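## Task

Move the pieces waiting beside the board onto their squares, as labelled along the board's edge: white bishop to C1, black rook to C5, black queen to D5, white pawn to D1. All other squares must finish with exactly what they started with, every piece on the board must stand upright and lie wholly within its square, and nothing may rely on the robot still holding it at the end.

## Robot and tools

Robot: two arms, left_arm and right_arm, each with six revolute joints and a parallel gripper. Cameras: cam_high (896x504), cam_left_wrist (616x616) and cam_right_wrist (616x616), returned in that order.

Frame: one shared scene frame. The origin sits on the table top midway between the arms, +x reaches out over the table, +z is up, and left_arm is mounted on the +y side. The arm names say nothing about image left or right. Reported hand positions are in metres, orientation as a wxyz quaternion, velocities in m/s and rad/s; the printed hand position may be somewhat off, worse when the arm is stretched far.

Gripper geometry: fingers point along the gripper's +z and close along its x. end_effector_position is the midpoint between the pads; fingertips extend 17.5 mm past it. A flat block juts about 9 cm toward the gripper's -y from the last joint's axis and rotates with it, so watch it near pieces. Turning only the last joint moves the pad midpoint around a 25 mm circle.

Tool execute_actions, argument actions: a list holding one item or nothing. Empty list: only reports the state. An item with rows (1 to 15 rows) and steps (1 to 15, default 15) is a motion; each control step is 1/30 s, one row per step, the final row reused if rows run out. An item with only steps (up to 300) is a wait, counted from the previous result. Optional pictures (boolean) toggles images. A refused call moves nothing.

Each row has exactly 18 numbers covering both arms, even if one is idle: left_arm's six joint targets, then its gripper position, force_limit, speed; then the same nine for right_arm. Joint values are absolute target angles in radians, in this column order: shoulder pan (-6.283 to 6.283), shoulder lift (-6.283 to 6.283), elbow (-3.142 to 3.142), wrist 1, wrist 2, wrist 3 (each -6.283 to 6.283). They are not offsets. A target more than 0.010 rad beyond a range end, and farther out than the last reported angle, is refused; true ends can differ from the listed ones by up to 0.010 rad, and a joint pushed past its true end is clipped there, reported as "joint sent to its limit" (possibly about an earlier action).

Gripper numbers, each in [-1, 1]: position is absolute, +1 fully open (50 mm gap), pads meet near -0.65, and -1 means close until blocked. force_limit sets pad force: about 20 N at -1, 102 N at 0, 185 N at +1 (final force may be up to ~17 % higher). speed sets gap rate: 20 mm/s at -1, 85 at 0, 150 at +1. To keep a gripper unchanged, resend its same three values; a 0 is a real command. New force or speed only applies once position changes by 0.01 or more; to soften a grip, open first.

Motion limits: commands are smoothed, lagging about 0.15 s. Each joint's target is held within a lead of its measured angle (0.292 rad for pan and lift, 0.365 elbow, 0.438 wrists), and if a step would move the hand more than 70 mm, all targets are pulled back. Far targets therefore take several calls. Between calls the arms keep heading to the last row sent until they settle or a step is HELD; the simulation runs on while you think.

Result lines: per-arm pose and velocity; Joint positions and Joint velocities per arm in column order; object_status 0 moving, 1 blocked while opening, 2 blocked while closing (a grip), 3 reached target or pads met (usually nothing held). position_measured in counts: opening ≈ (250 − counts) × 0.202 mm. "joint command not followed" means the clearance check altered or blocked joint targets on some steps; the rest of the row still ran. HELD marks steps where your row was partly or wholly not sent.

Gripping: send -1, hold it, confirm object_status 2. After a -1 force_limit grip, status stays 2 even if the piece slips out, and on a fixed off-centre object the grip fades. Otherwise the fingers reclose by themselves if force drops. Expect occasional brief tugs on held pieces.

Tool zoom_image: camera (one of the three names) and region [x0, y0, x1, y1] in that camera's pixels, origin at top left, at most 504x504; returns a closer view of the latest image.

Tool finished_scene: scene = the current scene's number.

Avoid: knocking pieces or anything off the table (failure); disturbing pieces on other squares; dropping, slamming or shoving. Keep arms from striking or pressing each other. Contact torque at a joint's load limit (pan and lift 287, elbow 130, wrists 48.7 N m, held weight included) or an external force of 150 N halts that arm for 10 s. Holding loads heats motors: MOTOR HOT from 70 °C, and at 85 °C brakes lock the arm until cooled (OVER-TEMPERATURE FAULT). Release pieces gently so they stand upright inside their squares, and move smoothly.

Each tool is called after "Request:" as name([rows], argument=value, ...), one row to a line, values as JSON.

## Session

Request:
execute_actions(actions=[])

Scene clock: 0.00 s of 5200.00 s.
left_arm: end_effector_position=(+0.6649, +0.5103, +0.3062) position_measured=3 object_status=3 end_effector_quat_wxyz=(-0.418, -0.438, +0.774, +0.186) end_effector_velocity=(-0.000, -0.000, -0.000) end_effector_angular_velocity=(+0.000, +0.001, -0.001) | right_arm: end_effector_position=(+0.3117, -0.5538, +0.1945) position_measured=3 object_status=3 end_effector_quat_wxyz=(-0.227, +0.347, +0.814, -0.407) end_effector_velocity=(+0.000, -0.000, +0.000) end_effector_angular_velocity=(-0.001, -0.001, -0.001)
Joint positions: left_arm=[ 2.593 -1.136  1.429 -0.962 -1.924 -2.772] | right_arm=[ 2.911 -1.715  2.446 -1.552 -2.257 -0.703]
Joint velocities: left_arm=[-0.     0.     0.     0.001  0.     0.001] | right_arm=[ 0.     0.    -0.001  0.    -0.     0.001]

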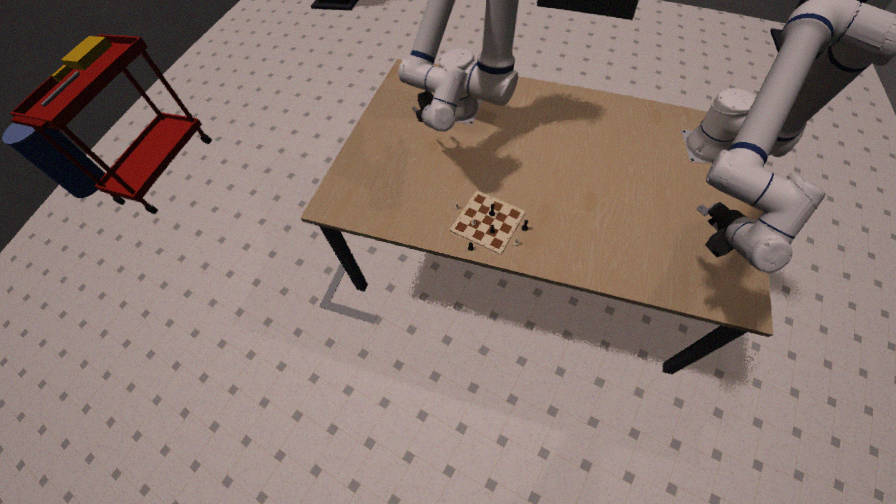

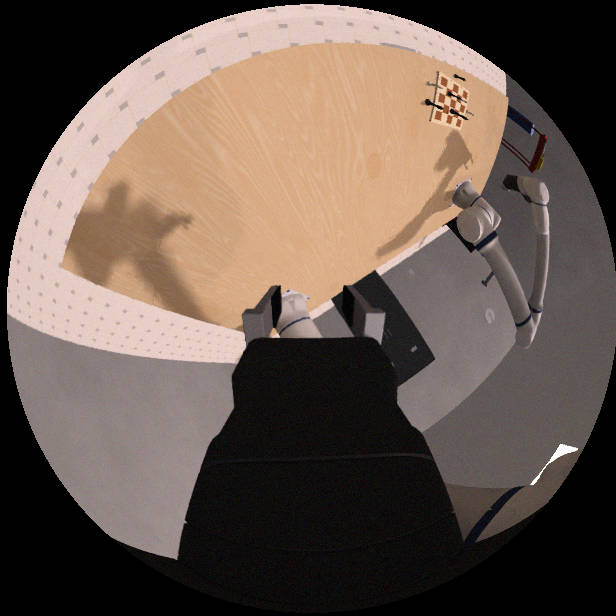

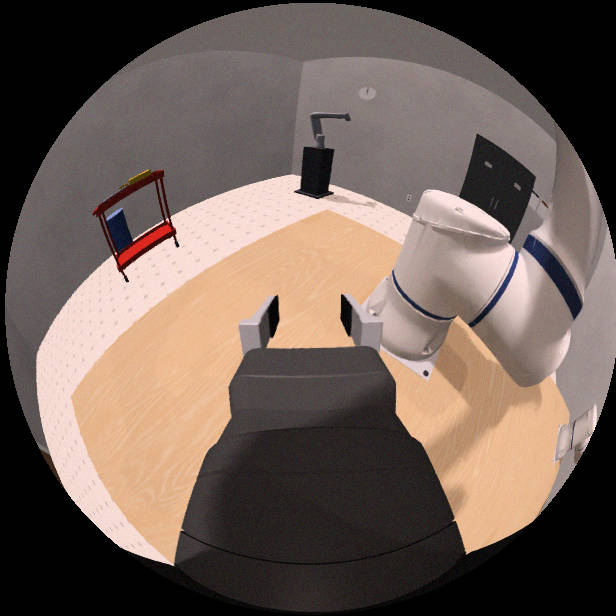

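Request:
execute_actions([
  {"rows":[[2.593,-1.136,1.429,-0.962,-1.924,-2.772,1,0,0,3.45,-1.4,1.85,-2.021,-1.571,-1.25,1,1,0]]},
], pictures=false)

Request:
execute_actions([
  {"steps":60},
])

Request:
zoom_image(camera="cam_right_wrist", region=[230,160,398,328])

Scene clock: 2.77 s of 5200.00 s.
left_arm: end_effector_position=(+0.6649, +0.5102, +0.3063) position_measured=3 object_status=3 end_effector_quat_wxyz=(-0.418, -0.438, +0.774, +0.186) end_effector_velocity=(-0.000, +0.002, -0.002) end_effector_angular_velocity=(+0.001, +0.003, +0.001) | right_arm: end_effector_position=(+0.4640, -0.4784, +0.1796) position_measured=3 object_status=3 end_effector_quat_wxyz=(-0.168, +0.282, +0.901, -0.285) end_effector_velocity=(+0.297, +0.208, +0.003) end_effector_angular_velocity=(+0.525, -0.348, +0.368)
Joint positions: left_arm=[ 2.593 -1.136  1.429 -0.962 -1.924 -2.772] | right_arm=[ 3.056 -1.588  2.264 -1.742 -2.039 -0.913]
Joint velocities: left_arm=[ 0.002  0.002  0.002 -0.     0.001  0.   ] | right_arm=[ 0.3    0.203 -0.374 -0.303  0.448 -0.364]
Steps of this call (steps 1 to 68: nothing new was sent; steps 69 to 83: all 15 steps of this action). Readings (joint positions | what the end effector reports):
69: left_arm=[2.593 -1.136 1.429 -0.962 -1.924 -2.772] | right_arm=[2.911 -1.715 2.445 -1.552 -2.257 -0.704] | left_arm position_measured=3 object_status=3 | right_arm position_measured=3 object_status=3
70: left_arm=[2.593 -1.136 1.429 -0.962 -1.924 -2.772] | right_arm=[2.920 -1.705 2.435 -1.566 -2.242 -0.718] | left_arm position_measured=3 object_status=3 | right_arm position_measured=3 object_status=3
72: left_arm=[2.593 -1.136 1.429 -0.962 -1.924 -2.772] | right_arm=[2.943 -1.683 2.405 -1.600 -2.209 -0.752] | left_arm position_measured=3 object_status=3 | right_arm position_measured=3 object_status=3
76: left_arm=[2.593 -1.136 1.429 -0.962 -1.924 -2.772] | right_arm=[2.984 -1.643 2.354 -1.659 -2.146 -0.814] | left_arm position_measured=3 object_status=3 | right_arm position_measured=3 object_status=3
83: the state above

Scene clock: 4.77 s of 5200.00 s.
left_arm: end_effector_position=(+0.6649, +0.5102, +0.3063) position_measured=3 object_status=3 end_effector_quat_wxyz=(-0.418, -0.438, +0.774, +0.186) end_effector_velocity=(-0.000, +0.001, -0.000) end_effector_angular_velocity=(+0.001, +0.001, +0.001) | right_arm: end_effector_position=(+0.7033, -0.1005, +0.2574) position_measured=3 object_status=3 end_effector_quat_wxyz=(+0.000, -0.001, +1.000, -0.000) end_effector_velocity=(-0.001, -0.000, +0.001) end_effector_angular_velocity=(-0.001, -0.002, +0.001)
Joint positions: left_arm=[ 2.593 -1.136  1.429 -0.962 -1.924 -2.772] | right_arm=[ 3.45  -1.4    1.85  -2.021 -1.571 -1.25 ]
Joint velocities: left_arm=[ 0.001 -0.     0.001  0.     0.    -0.   ] | right_arm=[ 0.    -0.003  0.001 -0.    -0.001 -0.001]
Steps of this call (steps 1 to 60: the robot went on to your last target). Readings (joint positions | what the end effector reports):
1: left_arm=[2.593 -1.136 1.429 -0.962 -1.924 -2.772] | right_arm=[3.066 -1.581 2.251 -1.752 -2.024 -0.925] | left_arm position_measured=3 object_status=3 | right_arm position_measured=3 object_status=3
2: left_arm=[2.593 -1.136 1.429 -0.962 -1.924 -2.772] | right_arm=[3.076 -1.574 2.239 -1.762 -2.008 -0.937] | left_arm position_measured=3 object_status=3 | right_arm position_measured=3 object_status=3
4: left_arm=[2.593 -1.136 1.429 -0.962 -1.924 -2.772] | right_arm=[3.096 -1.562 2.213 -1.780 -1.978 -0.959] | left_arm position_measured=3 object_status=3 | right_arm position_measured=3 object_status=3
8: left_arm=[2.593 -1.136 1.429 -0.962 -1.924 -2.772] | right_arm=[3.137 -1.540 2.164 -1.813 -1.922 -0.999] | left_arm position_measured=3 object_status=3 | right_arm position_measured=3 object_status=3
60: the state above
All arms were judged still, so your last target was given up. Only a new action makes them travel on or press farther. Fingers that are still opening or closing keep moving.

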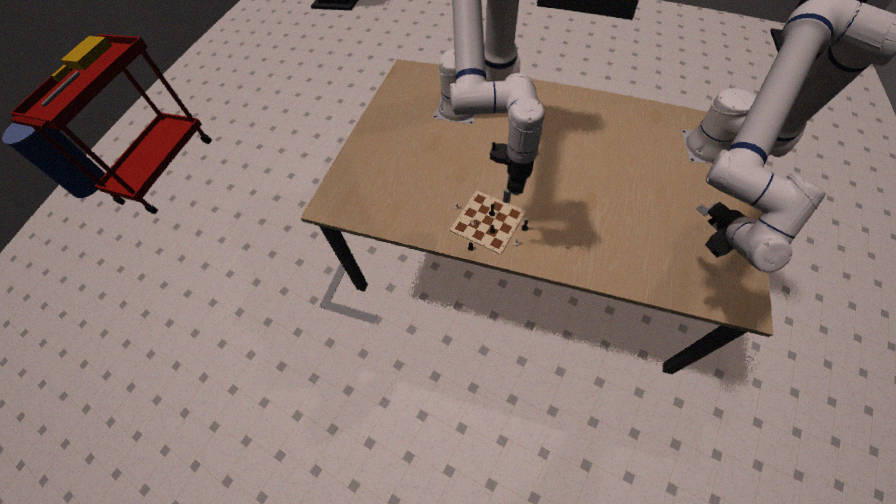

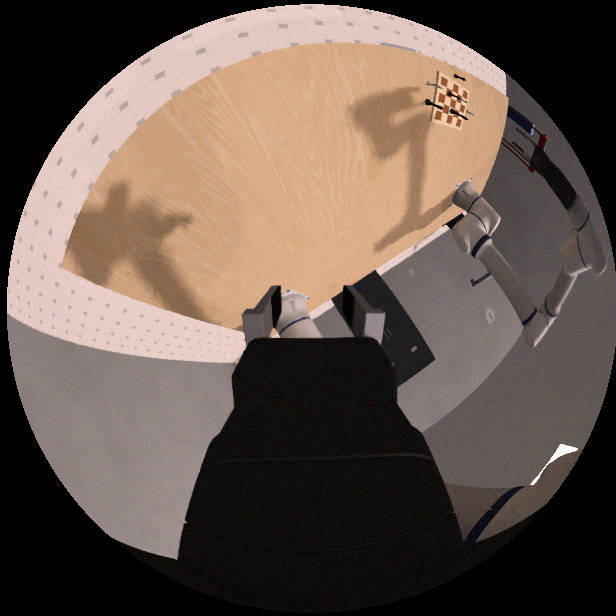

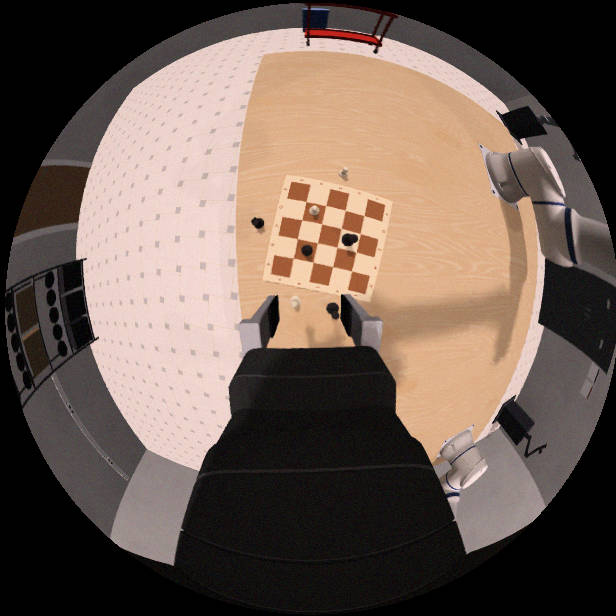

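Region (230, 160, 398, 328) of cam_right_wrist's 616x616 image, scaled by 3.000, with more detail than that image has.

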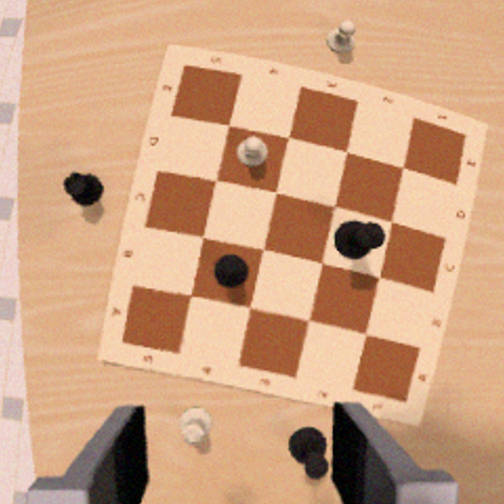

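Request:
execute_actions([
  {"rows":[[2.593,-1.136,1.429,-0.962,-1.924,-2.772,1,0,0,3.5056,-1.1906,1.8741,-2.2545,-1.571,-1.194,0.8,1,0]]},
], pictures=false)

Request:
execute_actions([
  {"rows":[[2.593,-1.136,1.429,-0.962,-1.924,-2.772,1,0,0,3.5056,-1.0966,1.9147,-2.3891,-1.571,-1.194,0.8,1,0]]},
])

Request:
zoom_image(camera="cam_right_wrist", region=[230,240,430,360])

Scene clock: 11.13 s of 5200.00 s.
left_arm: end_effector_position=(+0.6649, +0.5102, +0.3063) position_measured=3 object_status=3 end_effector_quat_wxyz=(-0.418, -0.438, +0.774, +0.186) end_effector_velocity=(-0.000, -0.001, -0.001) end_effector_angular_velocity=(+0.001, +0.001, -0.000) | right_arm: end_effector_position=(+0.7278, -0.0504, +0.1232) position_measured=32 object_status=3 end_effector_quat_wxyz=(+0.000, -0.001, +1.000, -0.000) end_effector_velocity=(+0.008, +0.034, -0.097) end_effector_angular_velocity=(+0.000, -0.003, +0.001)
Joint positions: left_arm=[ 2.593 -1.136  1.429 -0.962 -1.924 -2.772] | right_arm=[ 3.501 -1.209  1.872 -2.234 -1.571 -1.199]
Joint velocities: left_arm=[-0.001  0.001  0.001 -0.    -0.    -0.001] | right_arm=[ 0.037  0.136  0.015 -0.154 -0.001  0.036]
Steps of this call (steps 1 to 90: nothing new was sent; then 2.87 s passed at rest; steps 91 to 105: all 15 steps of this action). Readings (joint positions | what the end effector reports):
91: left_arm=[2.593 -1.136 1.429 -0.962 -1.924 -2.772] | right_arm=[3.450 -1.400 1.850 -2.021 -1.571 -1.250] | left_arm position_measured=3 object_status=3 | right_arm position_measured=6 object_status=0
92: left_arm=[2.593 -1.136 1.429 -0.962 -1.924 -2.772] | right_arm=[3.453 -1.390 1.850 -2.034 -1.571 -1.247] | left_arm position_measured=3 object_status=3 | right_arm position_measured=20 object_status=0
94: left_arm=[2.593 -1.136 1.429 -0.962 -1.924 -2.772] | right_arm=[3.462 -1.353 1.856 -2.072 -1.571 -1.238] | left_arm position_measured=3 object_status=3 | right_arm position_measured=32 object_status=0
98: left_arm=[2.593 -1.136 1.429 -0.962 -1.924 -2.772] | right_arm=[3.480 -1.289 1.863 -2.145 -1.571 -1.220] | left_arm position_measured=3 object_status=3 | right_arm position_measured=32 object_status=0
105: the state above

Scene clock: 11.63 s of 5200.00 s.
left_arm: end_effector_position=(+0.6649, +0.5102, +0.3063) position_measured=3 object_status=3 end_effector_quat_wxyz=(-0.418, -0.438, +0.774, +0.186) end_effector_velocity=(-0.000, +0.001, -0.001) end_effector_angular_velocity=(-0.000, +0.001, +0.000) | right_arm: end_effector_position=(+0.7290, -0.0460, +0.0333) position_measured=32 object_status=3 end_effector_quat_wxyz=(+0.000, -0.000, +1.000, -0.000) end_effector_velocity=(-0.002, +0.000, -0.025) end_effector_angular_velocity=(-0.001, +0.002, -0.000)
Joint positions: left_arm=[ 2.593 -1.136  1.429 -0.962 -1.924 -2.772] | right_arm=[ 3.505 -1.1    1.913 -2.384 -1.571 -1.194]
Joint velocities: left_arm=[ 0.001  0.     0.001 -0.     0.     0.001] | right_arm=[ 0.001  0.029  0.012 -0.04  -0.     0.001]
Steps of this call (steps 1 to 15: all 15 steps of this action). Readings (joint positions | what the end effector reports):
1: left_arm=[2.593 -1.136 1.429 -0.962 -1.924 -2.772] | right_arm=[3.502 -1.204 1.873 -2.239 -1.571 -1.198] | left_arm position_measured=3 object_status=3 | right_arm position_measured=32 object_status=3
2: left_arm=[2.593 -1.136 1.429 -0.962 -1.924 -2.772] | right_arm=[3.503 -1.192 1.876 -2.258 -1.571 -1.197] | left_arm position_measured=3 object_status=3 | right_arm position_measured=32 object_status=3
4: left_arm=[2.593 -1.136 1.429 -0.962 -1.924 -2.772] | right_arm=[3.503 -1.160 1.891 -2.300 -1.571 -1.196] | left_arm position_measured=3 object_status=3 | right_arm position_measured=32 object_status=3
8: left_arm=[2.593 -1.136 1.429 -0.962 -1.924 -2.772] | right_arm=[3.505 -1.119 1.906 -2.357 -1.571 -1.195] | left_arm position_measured=3 object_status=3 | right_arm position_measured=32 object_status=3
15: the state above

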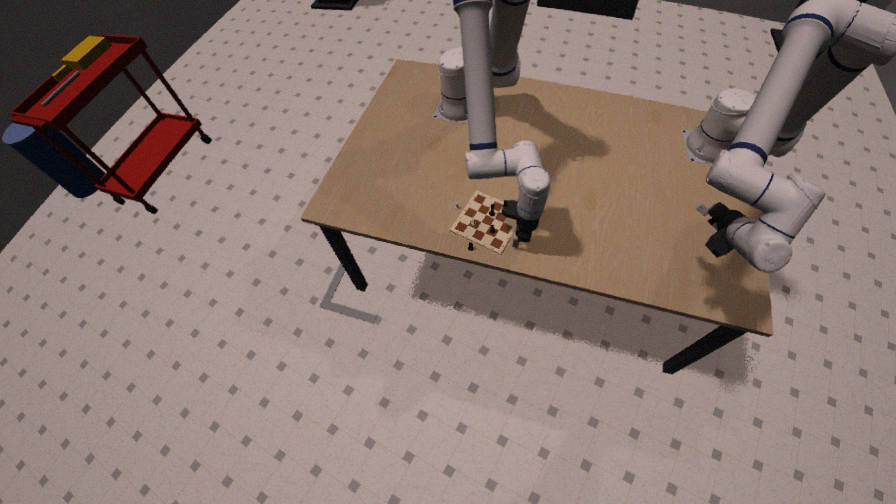

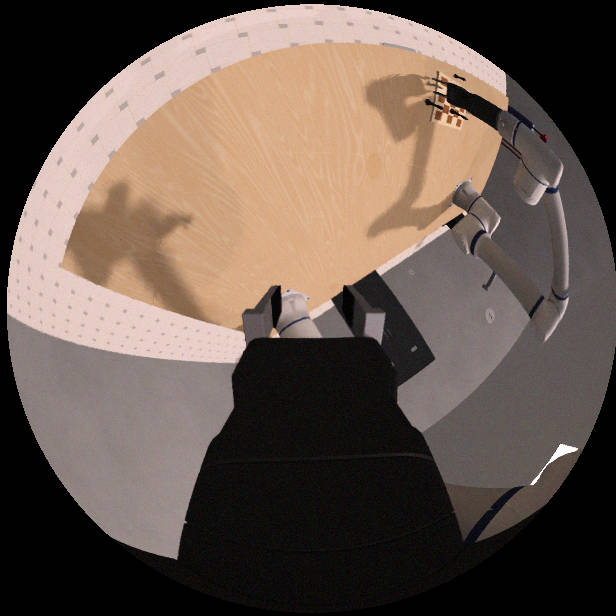

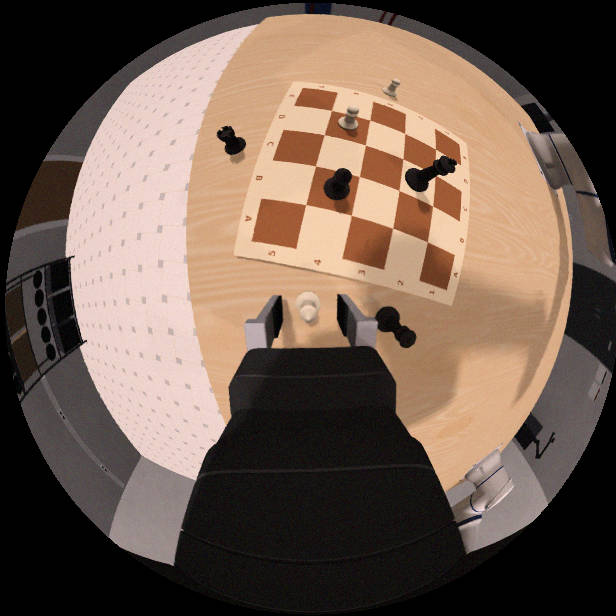

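Region (230, 240, 430, 360) of cam_right_wrist's 616x616 image, scaled by 2.520, with more detail than that image has; it fills the top 302 rows of this view, and the rest is white.

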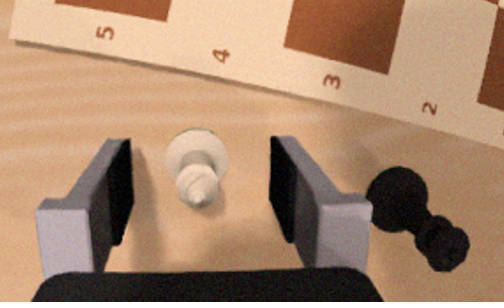

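Request:
execute_actions([
  {"rows":[[2.593,-1.136,1.429,-0.962,-1.924,-2.772,1,0,0,3.5056,-1.0942,1.9107,-2.3875,-1.571,-1.194,-1,1,0]]},
], pictures=false)

Request:
execute_actions([
  {"rows":[[2.593,-1.136,1.429,-0.962,-1.924,-2.772,1,0,0,3.5056,-1.2,1.87,-2.241,-1.571,-1.194,-1,1,0]]},
], pictures=false)

Request:
execute_actions([
  {"rows":[[2.593,-1.136,1.429,-0.962,-1.924,-2.772,1,0,0,3.4261,-1.4436,2.2181,-2.3455,-1.571,-1.274,-1,1,0]]},
], pictures=false)

Request:
execute_actions([
  {"steps":12},
], pictures=false)

Request:
execute_actions([
  {"rows":[[2.593,-1.136,1.429,-0.962,-1.924,-2.772,1,0,0,3.4261,-1.3235,2.2652,-2.5127,-1.571,-1.274,-1,1,0]]},
])

Request:
zoom_image(camera="cam_right_wrist", region=[210,200,410,360])

Scene clock: 18.17 s of 5200.00 s.
left_arm: end_effector_position=(+0.6649, +0.5102, +0.3063) position_measured=3 object_status=3 end_effector_quat_wxyz=(-0.418, -0.438, +0.774, +0.186) end_effector_velocity=(-0.000, -0.001, -0.001) end_effector_angular_velocity=(+0.001, +0.001, -0.001) | right_arm: end_effector_position=(+0.7305, -0.0453, +0.0301) position_measured=210 object_status=0 end_effector_quat_wxyz=(+0.000, -0.000, +1.000, -0.000) end_effector_velocity=(+0.000, +0.000, -0.000) end_effector_angular_velocity=(-0.000, +0.000, -0.000)
Joint positions: left_arm=[ 2.593 -1.136  1.429 -0.962 -1.924 -2.772] | right_arm=[ 3.506 -1.094  1.911 -2.388 -1.571 -1.194]
Joint velocities: left_arm=[-0.001  0.001  0.001 -0.    -0.    -0.   ] | right_arm=[ 0.     0.001 -0.001  0.    -0.     0.   ]
Steps of this call (steps 1 to 15: the robot went on to your last target; steps 16 to 90: nothing new was sent; then 3.03 s passed at rest; steps 91 to 105: all 15 steps of this action). Readings (joint positions | what the end effector reports):
91: left_arm=[2.593 -1.136 1.429 -0.962 -1.924 -2.772] | right_arm=[3.506 -1.097 1.915 -2.389 -1.571 -1.194] | left_arm position_measured=3 object_status=3 | right_arm position_measured=36 object_status=0
92: left_arm=[2.593 -1.136 1.429 -0.962 -1.924 -2.772] | right_arm=[3.506 -1.096 1.915 -2.389 -1.571 -1.194] | left_arm position_measured=3 object_status=3 | right_arm position_measured=50 object_status=0
94: left_arm=[2.593 -1.136 1.429 -0.962 -1.924 -2.772] | right_arm=[3.506 -1.095 1.913 -2.389 -1.571 -1.194] | left_arm position_measured=3 object_status=3 | right_arm position_measured=78 object_status=0
98: left_arm=[2.593 -1.136 1.429 -0.962 -1.924 -2.772] | right_arm=[3.506 -1.095 1.911 -2.388 -1.571 -1.194] | left_arm position_measured=3 object_status=3 | right_arm position_measured=134 object_status=0
105: the state above

Scene clock: 18.67 s of 5200.00 s.
left_arm: end_effector_position=(+0.6649, +0.5102, +0.3063) position_measured=3 object_status=3 end_effector_quat_wxyz=(-0.418, -0.438, +0.774, +0.186) end_effector_velocity=(-0.000, -0.000, -0.001) end_effector_angular_velocity=(+0.001, +0.002, +0.000) | right_arm: end_effector_position=(+0.7283, -0.0461, +0.1151) position_measured=210 object_status=2 end_effector_quat_wxyz=(+0.000, -0.001, +1.000, -0.000) end_effector_velocity=(-0.002, -0.001, +0.024) end_effector_angular_velocity=(-0.001, -0.001, -0.001)
Joint positions: left_arm=[ 2.593 -1.136  1.429 -0.962 -1.924 -2.772] | right_arm=[ 3.506 -1.196  1.871 -2.246 -1.571 -1.194]
Joint velocities: left_arm=[-0.     0.002  0.001 -0.001  0.    -0.001] | right_arm=[ 0.    -0.028 -0.011  0.039 -0.001  0.001]
Steps of this call (steps 1 to 15: all 15 steps of this action). Readings (joint positions | what the end effector reports):
1: left_arm=[2.593 -1.136 1.429 -0.962 -1.924 -2.772] | right_arm=[3.506 -1.095 1.911 -2.387 -1.571 -1.194] | left_arm position_measured=3 object_status=3 | right_arm position_measured=210 object_status=0
2: left_arm=[2.593 -1.136 1.429 -0.962 -1.924 -2.772] | right_arm=[3.506 -1.104 1.908 -2.372 -1.571 -1.194] | left_arm position_measured=3 object_status=3 | right_arm position_measured=210 object_status=0
4: left_arm=[2.593 -1.136 1.429 -0.962 -1.924 -2.772] | right_arm=[3.506 -1.137 1.893 -2.329 -1.571 -1.194] | left_arm position_measured=3 object_status=3 | right_arm position_measured=210 object_status=0
8: left_arm=[2.593 -1.136 1.429 -0.962 -1.924 -2.772] | right_arm=[3.506 -1.177 1.879 -2.272 -1.571 -1.194] | left_arm position_measured=3 object_status=3 | right_arm position_measured=210 object_status=2
15: the state above

Scene clock: 19.17 s of 5200.00 s.
left_arm: end_effector_position=(+0.6649, +0.5102, +0.3063) position_measured=3 object_status=3 end_effector_quat_wxyz=(-0.418, -0.438, +0.774, +0.186) end_effector_velocity=(+0.000, +0.000, +0.001) end_effector_angular_velocity=(+0.000, -0.002, +0.001) | right_arm: end_effector_position=(+0.6043, -0.1430, +0.1129) position_measured=210 object_status=2 end_effector_quat_wxyz=(+0.000, -0.001, +1.000, -0.000) end_effector_velocity=(-0.136, -0.092, -0.015) end_effector_angular_velocity=(+0.001, -0.004, -0.000)
Joint positions: left_arm=[ 2.593 -1.136  1.429 -0.962 -1.924 -2.772] | right_arm=[ 3.436 -1.414  2.177 -2.333 -1.571 -1.264]
Joint velocities: left_arm=[ 0.001 -0.001 -0.001  0.     0.    -0.001] | right_arm=[-0.073 -0.224  0.313 -0.093 -0.001 -0.073]
Steps of this call (steps 1 to 15: all 15 steps of this action). Readings (joint positions | what the end effector reports):
1: left_arm=[2.593 -1.136 1.429 -0.962 -1.924 -2.772] | right_arm=[3.506 -1.197 1.871 -2.245 -1.571 -1.194] | left_arm position_measured=3 object_status=3 | right_arm position_measured=210 object_status=2
2: left_arm=[2.593 -1.136 1.429 -0.962 -1.924 -2.772] | right_arm=[3.503 -1.207 1.884 -2.248 -1.571 -1.197] | left_arm position_measured=3 object_status=3 | right_arm position_measured=210 object_status=2
4: left_arm=[2.593 -1.136 1.429 -0.962 -1.924 -2.772] | right_arm=[3.491 -1.244 1.937 -2.263 -1.571 -1.209] | left_arm position_measured=3 object_status=3 | right_arm position_measured=210 object_status=2
8: left_arm=[2.593 -1.136 1.429 -0.962 -1.924 -2.772] | right_arm=[3.469 -1.312 2.033 -2.291 -1.571 -1.231] | left_arm position_measured=3 object_status=3 | right_arm position_measured=210 object_status=2
15: the state above

Scene clock: 19.57 s of 5200.00 s.
left_arm: end_effector_position=(+0.6649, +0.5102, +0.3063) position_measured=3 object_status=3 end_effector_quat_wxyz=(-0.418, -0.438, +0.774, +0.186) end_effector_velocity=(-0.000, +0.000, -0.000) end_effector_angular_velocity=(+0.000, +0.001, +0.000) | right_arm: end_effector_position=(+0.5869, -0.1543, +0.1105) position_measured=210 object_status=2 end_effector_quat_wxyz=(+0.000, -0.001, +1.000, -0.000) end_effector_velocity=(-0.006, -0.004, -0.002) end_effector_angular_velocity=(-0.001, +0.001, +0.000)
Joint positions: left_arm=[ 2.593 -1.136  1.429 -0.962 -1.924 -2.772] | right_arm=[ 3.427 -1.442  2.216 -2.345 -1.571 -1.274]
Joint velocities: left_arm=[ 0.  0.  0. -0. -0. -0.] | right_arm=[-0.003 -0.009  0.014 -0.004 -0.001 -0.004]
Steps of this call (steps 1 to 12: the robot went on to your last target). Readings (joint positions | what the end effector reports):
1: left_arm=[2.593 -1.136 1.429 -0.962 -1.924 -2.772] | right_arm=[3.433 -1.421 2.186 -2.336 -1.571 -1.267] | left_arm position_measured=3 object_status=3 | right_arm position_measured=210 object_status=2
2: left_arm=[2.593 -1.136 1.429 -0.962 -1.924 -2.772] | right_arm=[3.432 -1.426 2.193 -2.338 -1.571 -1.268] | left_arm position_measured=3 object_status=3 | right_arm position_measured=210 object_status=2
4: left_arm=[2.593 -1.136 1.429 -0.962 -1.924 -2.772] | right_arm=[3.429 -1.433 2.203 -2.341 -1.571 -1.271] | left_arm position_measured=3 object_status=3 | right_arm position_measured=210 object_status=2
8: left_arm=[2.593 -1.136 1.429 -0.962 -1.924 -2.772] | right_arm=[3.427 -1.440 2.213 -2.344 -1.571 -1.273] | left_arm position_measured=3 object_status=3 | right_arm position_measured=210 object_status=2
12: the state above

Scene clock: 20.07 s of 5200.00 s.
left_arm: end_effector_position=(+0.6649, +0.5102, +0.3063) position_measured=3 object_status=3 end_effector_quat_wxyz=(-0.418, -0.438, +0.774, +0.186) end_effector_velocity=(-0.000, -0.000, -0.002) end_effector_angular_velocity=(+0.001, +0.003, -0.001) | right_arm: end_effector_position=(+0.5866, -0.1547, +0.0368) position_measured=210 object_status=2 end_effector_quat_wxyz=(+0.000, -0.001, +1.000, -0.000) end_effector_velocity=(-0.001, -0.001, -0.019) end_effector_angular_velocity=(-0.001, -0.000, -0.001)
Joint positions: left_arm=[ 2.593 -1.136  1.429 -0.962 -1.924 -2.772] | right_arm=[ 3.426 -1.327  2.264 -2.507 -1.571 -1.274]
Joint velocities: left_arm=[-0.001  0.003  0.     0.001 -0.     0.   ] | right_arm=[-0.     0.031  0.011 -0.042 -0.001  0.   ]
Steps of this call (steps 1 to 15: all 15 steps of this action). Readings (joint positions | what the end effector reports):
1: left_arm=[2.593 -1.136 1.429 -0.962 -1.924 -2.772] | right_arm=[3.426 -1.442 2.217 -2.345 -1.571 -1.274] | left_arm position_measured=3 object_status=3 | right_arm position_measured=210 object_status=2
2: left_arm=[2.593 -1.136 1.429 -0.962 -1.924 -2.772] | right_arm=[3.426 -1.433 2.220 -2.361 -1.571 -1.274] | left_arm position_measured=3 object_status=3 | right_arm position_measured=210 object_status=2
4: left_arm=[2.593 -1.136 1.429 -0.962 -1.924 -2.772] | right_arm=[3.426 -1.391 2.239 -2.418 -1.571 -1.274] | left_arm position_measured=3 object_status=3 | right_arm position_measured=210 object_status=2
8: left_arm=[2.593 -1.136 1.429 -0.962 -1.924 -2.772] | right_arm=[3.426 -1.347 2.256 -2.479 -1.571 -1.274] | left_arm position_measured=3 object_status=3 | right_arm position_measured=210 object_status=2
15: the state above

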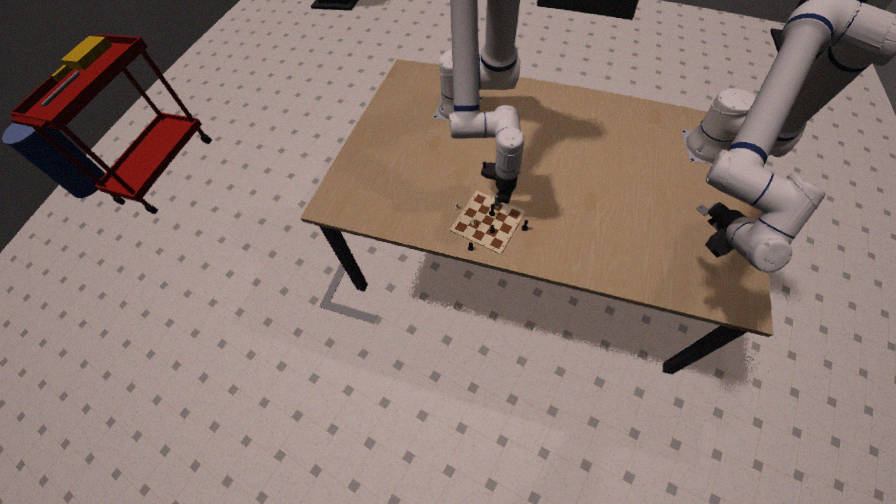

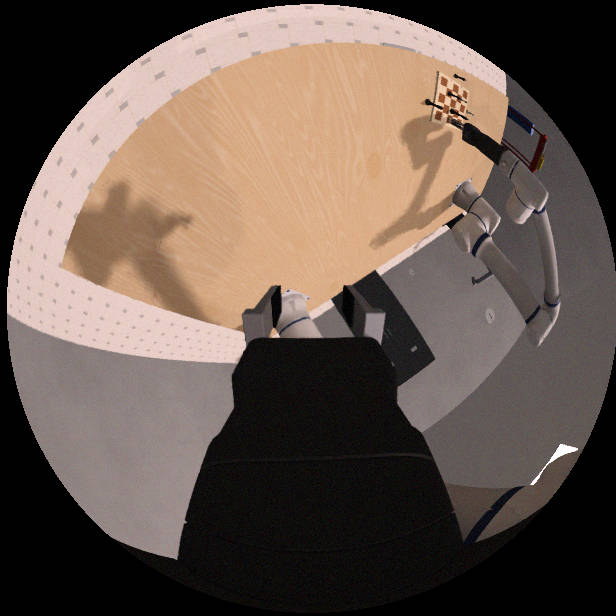

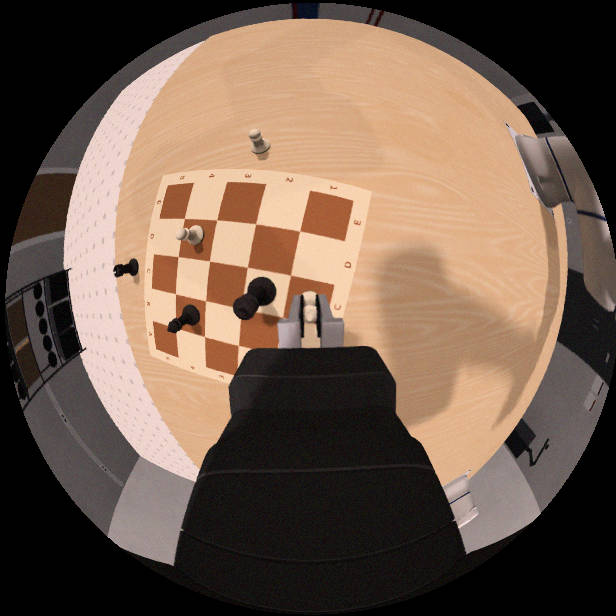

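Region (210, 200, 410, 360) of cam_right_wrist's 616x616 image, scaled by 2.520, with more detail than that image has; it fills the top 403 rows of this view, and the rest is white.

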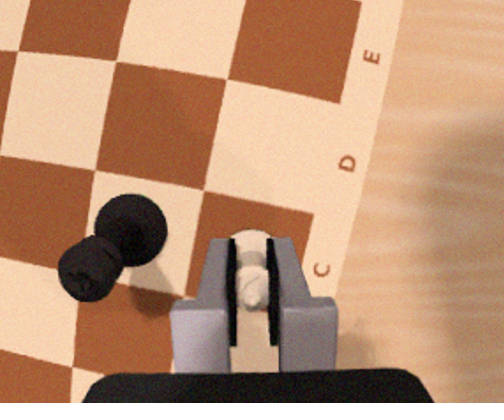

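Request:
execute_actions([
  {"rows":[[2.593,-1.136,1.429,-0.962,-1.924,-2.772,1,0,0,3.4261,-1.3235,2.2652,-2.5127,-1.571,-1.274,-0.05,1,0]],"steps":8},
], pictures=false)

Request:
execute_actions([
  {"rows":[[2.593,-1.136,1.429,-0.962,-1.924,-2.772,1,0,0,3.4261,-1.4436,2.2181,-2.3455,-1.571,-1.274,-0.05,1,0]]},
], pictures=false)

Request:
execute_actions([
  {"rows":[[2.593,-1.136,1.429,-0.962,-1.924,-2.772,1,0,0,3.1682,-1.4768,2.2569,-2.3511,-1.571,-1.532,0.8,1,0]]},
], pictures=false)

Request:
execute_actions([
  {"rows":[[2.593,-1.136,1.429,-0.962,-1.924,-2.772,1,0,0,3.1682,-1.3411,2.3086,-2.5385,-1.571,-1.532,0.8,1,0]]},
])

Scene clock: 29.27 s of 5200.00 s.
left_arm: end_effector_position=(+0.6649, +0.5102, +0.3063) position_measured=3 object_status=3 end_effector_quat_wxyz=(-0.418, -0.438, +0.774, +0.186) end_effector_velocity=(+0.000, +0.001, +0.000) end_effector_angular_velocity=(-0.001, -0.001, +0.001) | right_arm: end_effector_position=(+0.5860, -0.1549, +0.0339) position_measured=160 object_status=0 end_effector_quat_wxyz=(-0.000, -0.001, +1.000, -0.000) end_effector_velocity=(+0.004, +0.001, +0.002) end_effector_angular_velocity=(+0.002, -0.005, -0.000)
Joint positions: left_arm=[ 2.593 -1.136  1.429 -0.962 -1.924 -2.772] | right_arm=[ 3.426 -1.323  2.266 -2.513 -1.571 -1.274]
Joint velocities: left_arm=[ 0.001 -0.    -0.    -0.001 -0.     0.   ] | right_arm=[-0.    -0.    -0.005 -0.     0.    -0.   ]
Steps of this call (steps 1 to 15: the robot went on to your last target; steps 16 to 90: nothing new was sent; then 5.93 s passed at rest; steps 91 to 98: all 8 steps of this action). Readings (joint positions | what the end effector reports):
91: left_arm=[2.593 -1.136 1.429 -0.962 -1.924 -2.772] | right_arm=[3.426 -1.323 2.265 -2.513 -1.571 -1.274] | left_arm position_measured=3 object_status=3 | right_arm position_measured=207 object_status=0
92: left_arm=[2.593 -1.136 1.429 -0.962 -1.924 -2.772] | right_arm=[3.426 -1.323 2.265 -2.513 -1.571 -1.274] | left_arm position_measured=3 object_status=3 | right_arm position_measured=193 object_status=0
94: left_arm=[2.593 -1.136 1.429 -0.962 -1.924 -2.772] | right_arm=[3.426 -1.323 2.266 -2.513 -1.571 -1.274] | left_arm position_measured=3 object_status=3 | right_arm position_measured=167 object_status=0
98: the state above

Scene clock: 29.77 s of 5200.00 s.
left_arm: end_effector_position=(+0.6649, +0.5102, +0.3063) position_measured=3 object_status=3 end_effector_quat_wxyz=(-0.418, -0.438, +0.774, +0.186) end_effector_velocity=(+0.000, +0.000, -0.001) end_effector_angular_velocity=(-0.000, +0.001, -0.001) | right_arm: end_effector_position=(+0.5862, -0.1548, +0.1078) position_measured=160 object_status=3 end_effector_quat_wxyz=(+0.000, -0.001, +1.000, -0.000) end_effector_velocity=(-0.002, -0.001, +0.019) end_effector_angular_velocity=(-0.000, +0.001, +0.001)
Joint positions: left_arm=[ 2.593 -1.136  1.429 -0.962 -1.924 -2.772] | right_arm=[ 3.426 -1.44   2.22  -2.351 -1.571 -1.274]
Joint velocities: left_arm=[ 0.     0.001  0.    -0.     0.     0.001] | right_arm=[ 0.    -0.03  -0.011  0.042 -0.    -0.   ]
Steps of this call (steps 1 to 15: all 15 steps of this action). Readings (joint positions | what the end effector reports):
1: left_arm=[2.593 -1.136 1.429 -0.962 -1.924 -2.772] | right_arm=[3.426 -1.323 2.265 -2.512 -1.571 -1.274] | left_arm position_measured=3 object_status=3 | right_arm position_measured=160 object_status=0
2: left_arm=[2.593 -1.136 1.429 -0.962 -1.924 -2.772] | right_arm=[3.426 -1.333 2.262 -2.497 -1.571 -1.274] | left_arm position_measured=3 object_status=3 | right_arm position_measured=160 object_status=0
4: left_arm=[2.593 -1.136 1.429 -0.962 -1.924 -2.772] | right_arm=[3.426 -1.376 2.244 -2.441 -1.571 -1.274] | left_arm position_measured=3 object_status=3 | right_arm position_measured=160 object_status=3
8: left_arm=[2.593 -1.136 1.429 -0.962 -1.924 -2.772] | right_arm=[3.426 -1.420 2.228 -2.379 -1.571 -1.274] | left_arm position_measured=3 object_status=3 | right_arm position_measured=160 object_status=3
15: the state above

Scene clock: 30.27 s of 5200.00 s.
left_arm: end_effector_position=(+0.6649, +0.5102, +0.3063) position_measured=3 object_status=3 end_effector_quat_wxyz=(-0.418, -0.438, +0.774, +0.186) end_effector_velocity=(-0.001, +0.000, -0.000) end_effector_angular_velocity=(+0.000, +0.001, -0.000) | right_arm: end_effector_position=(+0.6321, -0.2887, +0.1103) position_measured=32 object_status=0 end_effector_quat_wxyz=(+0.000, -0.001, +1.000, -0.000) end_effector_velocity=(+0.021, -0.096, +0.001) end_effector_angular_velocity=(-0.000, -0.001, -0.001)
Joint positions: left_arm=[ 2.593 -1.136  1.429 -0.962 -1.924 -2.772] | right_arm=[ 3.19  -1.474  2.254 -2.351 -1.571 -1.51 ]
Joint velocities: left_arm=[ 0.    -0.001  0.001  0.001  0.     0.001] | right_arm=[-0.167 -0.023  0.024 -0.001 -0.    -0.166]
Steps of this call (steps 1 to 15: all 15 steps of this action). Readings (joint positions | what the end effector reports):
1: left_arm=[2.593 -1.136 1.429 -0.962 -1.924 -2.772] | right_arm=[3.426 -1.441 2.219 -2.350 -1.571 -1.274] | left_arm position_measured=3 object_status=3 | right_arm position_measured=157 object_status=0
2: left_arm=[2.593 -1.136 1.429 -0.962 -1.924 -2.772] | right_arm=[3.416 -1.443 2.220 -2.349 -1.571 -1.285] | left_arm position_measured=3 object_status=3 | right_arm position_measured=143 object_status=0
4: left_arm=[2.593 -1.136 1.429 -0.962 -1.924 -2.772] | right_arm=[3.372 -1.448 2.227 -2.349 -1.571 -1.328] | left_arm position_measured=3 object_status=3 | right_arm position_measured=115 object_status=0
8: left_arm=[2.593 -1.136 1.429 -0.962 -1.924 -2.772] | right_arm=[3.290 -1.460 2.239 -2.350 -1.571 -1.411] | left_arm position_measured=3 object_status=3 | right_arm position_measured=58 object_status=0
15: the state above

Scene clock: 30.77 s of 5200.00 s.
left_arm: end_effector_position=(+0.6649, +0.5102, +0.3063) position_measured=3 object_status=3 end_effector_quat_wxyz=(-0.418, -0.438, +0.774, +0.186) end_effector_velocity=(-0.000, +0.000, -0.000) end_effector_angular_velocity=(-0.002, +0.001, -0.001) | right_arm: end_effector_position=(+0.6353, -0.3009, +0.0312) position_measured=32 object_status=3 end_effector_quat_wxyz=(+0.000, -0.001, +1.000, -0.000) end_effector_velocity=(-0.002, -0.002, -0.023) end_effector_angular_velocity=(+0.001, +0.002, -0.000)
Joint positions: left_arm=[ 2.593 -1.136  1.429 -0.962 -1.924 -2.772] | right_arm=[ 3.169 -1.346  2.307 -2.532 -1.571 -1.531]
Joint velocities: left_arm=[ 0.    -0.     0.001 -0.    -0.     0.002] | right_arm=[-0.004  0.038  0.015 -0.051  0.001 -0.004]
Steps of this call (steps 1 to 15: all 15 steps of this action). Readings (joint positions | what the end effector reports):
1: left_arm=[2.593 -1.136 1.429 -0.962 -1.924 -2.772] | right_arm=[3.185 -1.474 2.255 -2.351 -1.571 -1.515] | left_arm position_measured=3 object_status=3 | right_arm position_measured=32 object_status=0
2: left_arm=[2.593 -1.136 1.429 -0.962 -1.924 -2.772] | right_arm=[3.182 -1.465 2.258 -2.367 -1.571 -1.519] | left_arm position_measured=3 object_status=3 | right_arm position_measured=32 object_status=3
4: left_arm=[2.593 -1.136 1.429 -0.962 -1.924 -2.772] | right_arm=[3.177 -1.422 2.277 -2.425 -1.571 -1.523] | left_arm position_measured=3 object_status=3 | right_arm position_measured=32 object_status=3
8: left_arm=[2.593 -1.136 1.429 -0.962 -1.924 -2.772] | right_arm=[3.171 -1.370 2.297 -2.498 -1.571 -1.529] | left_arm position_measured=3 object_status=3 | right_arm position_measured=32 object_status=3
15: the state above

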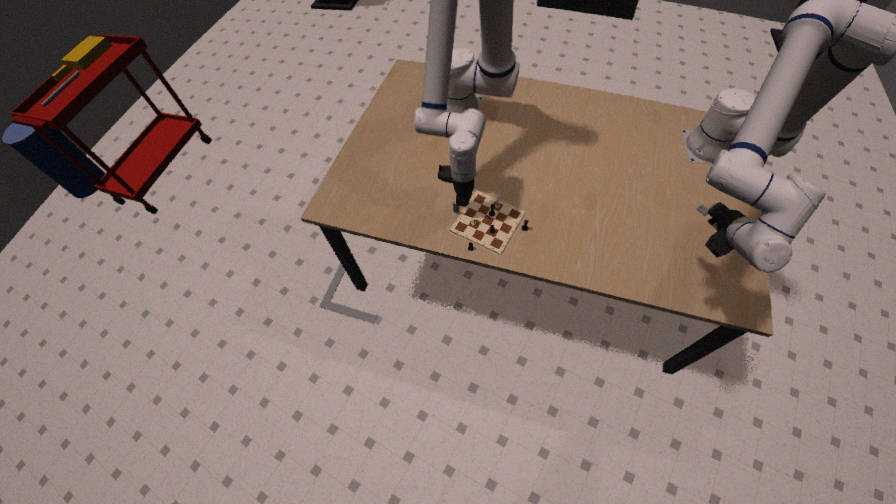

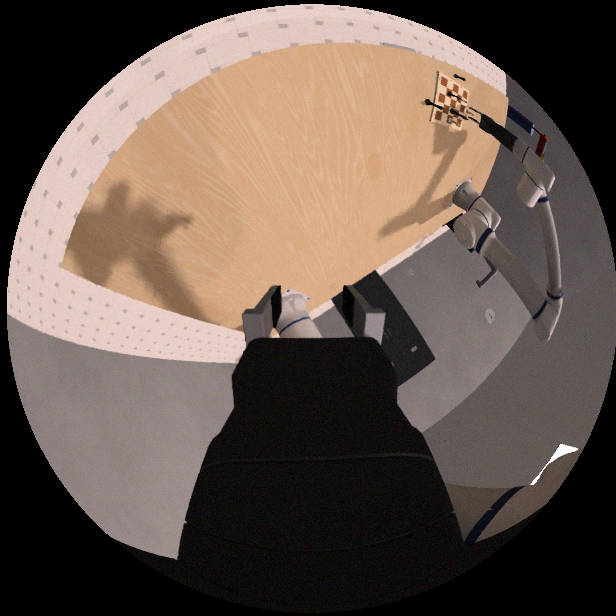

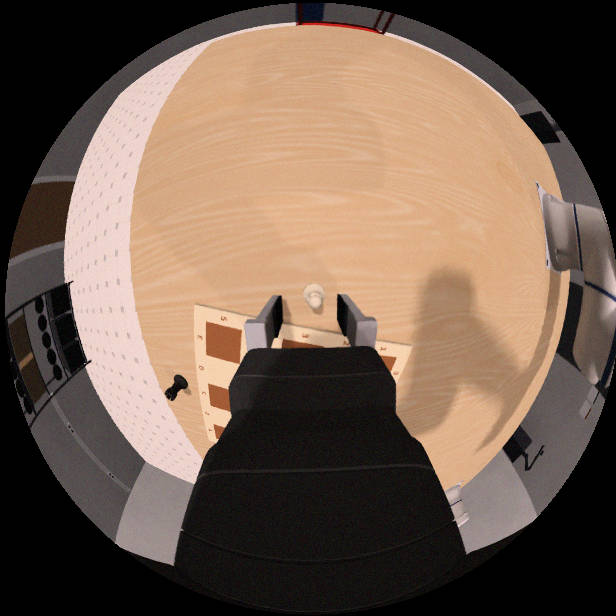

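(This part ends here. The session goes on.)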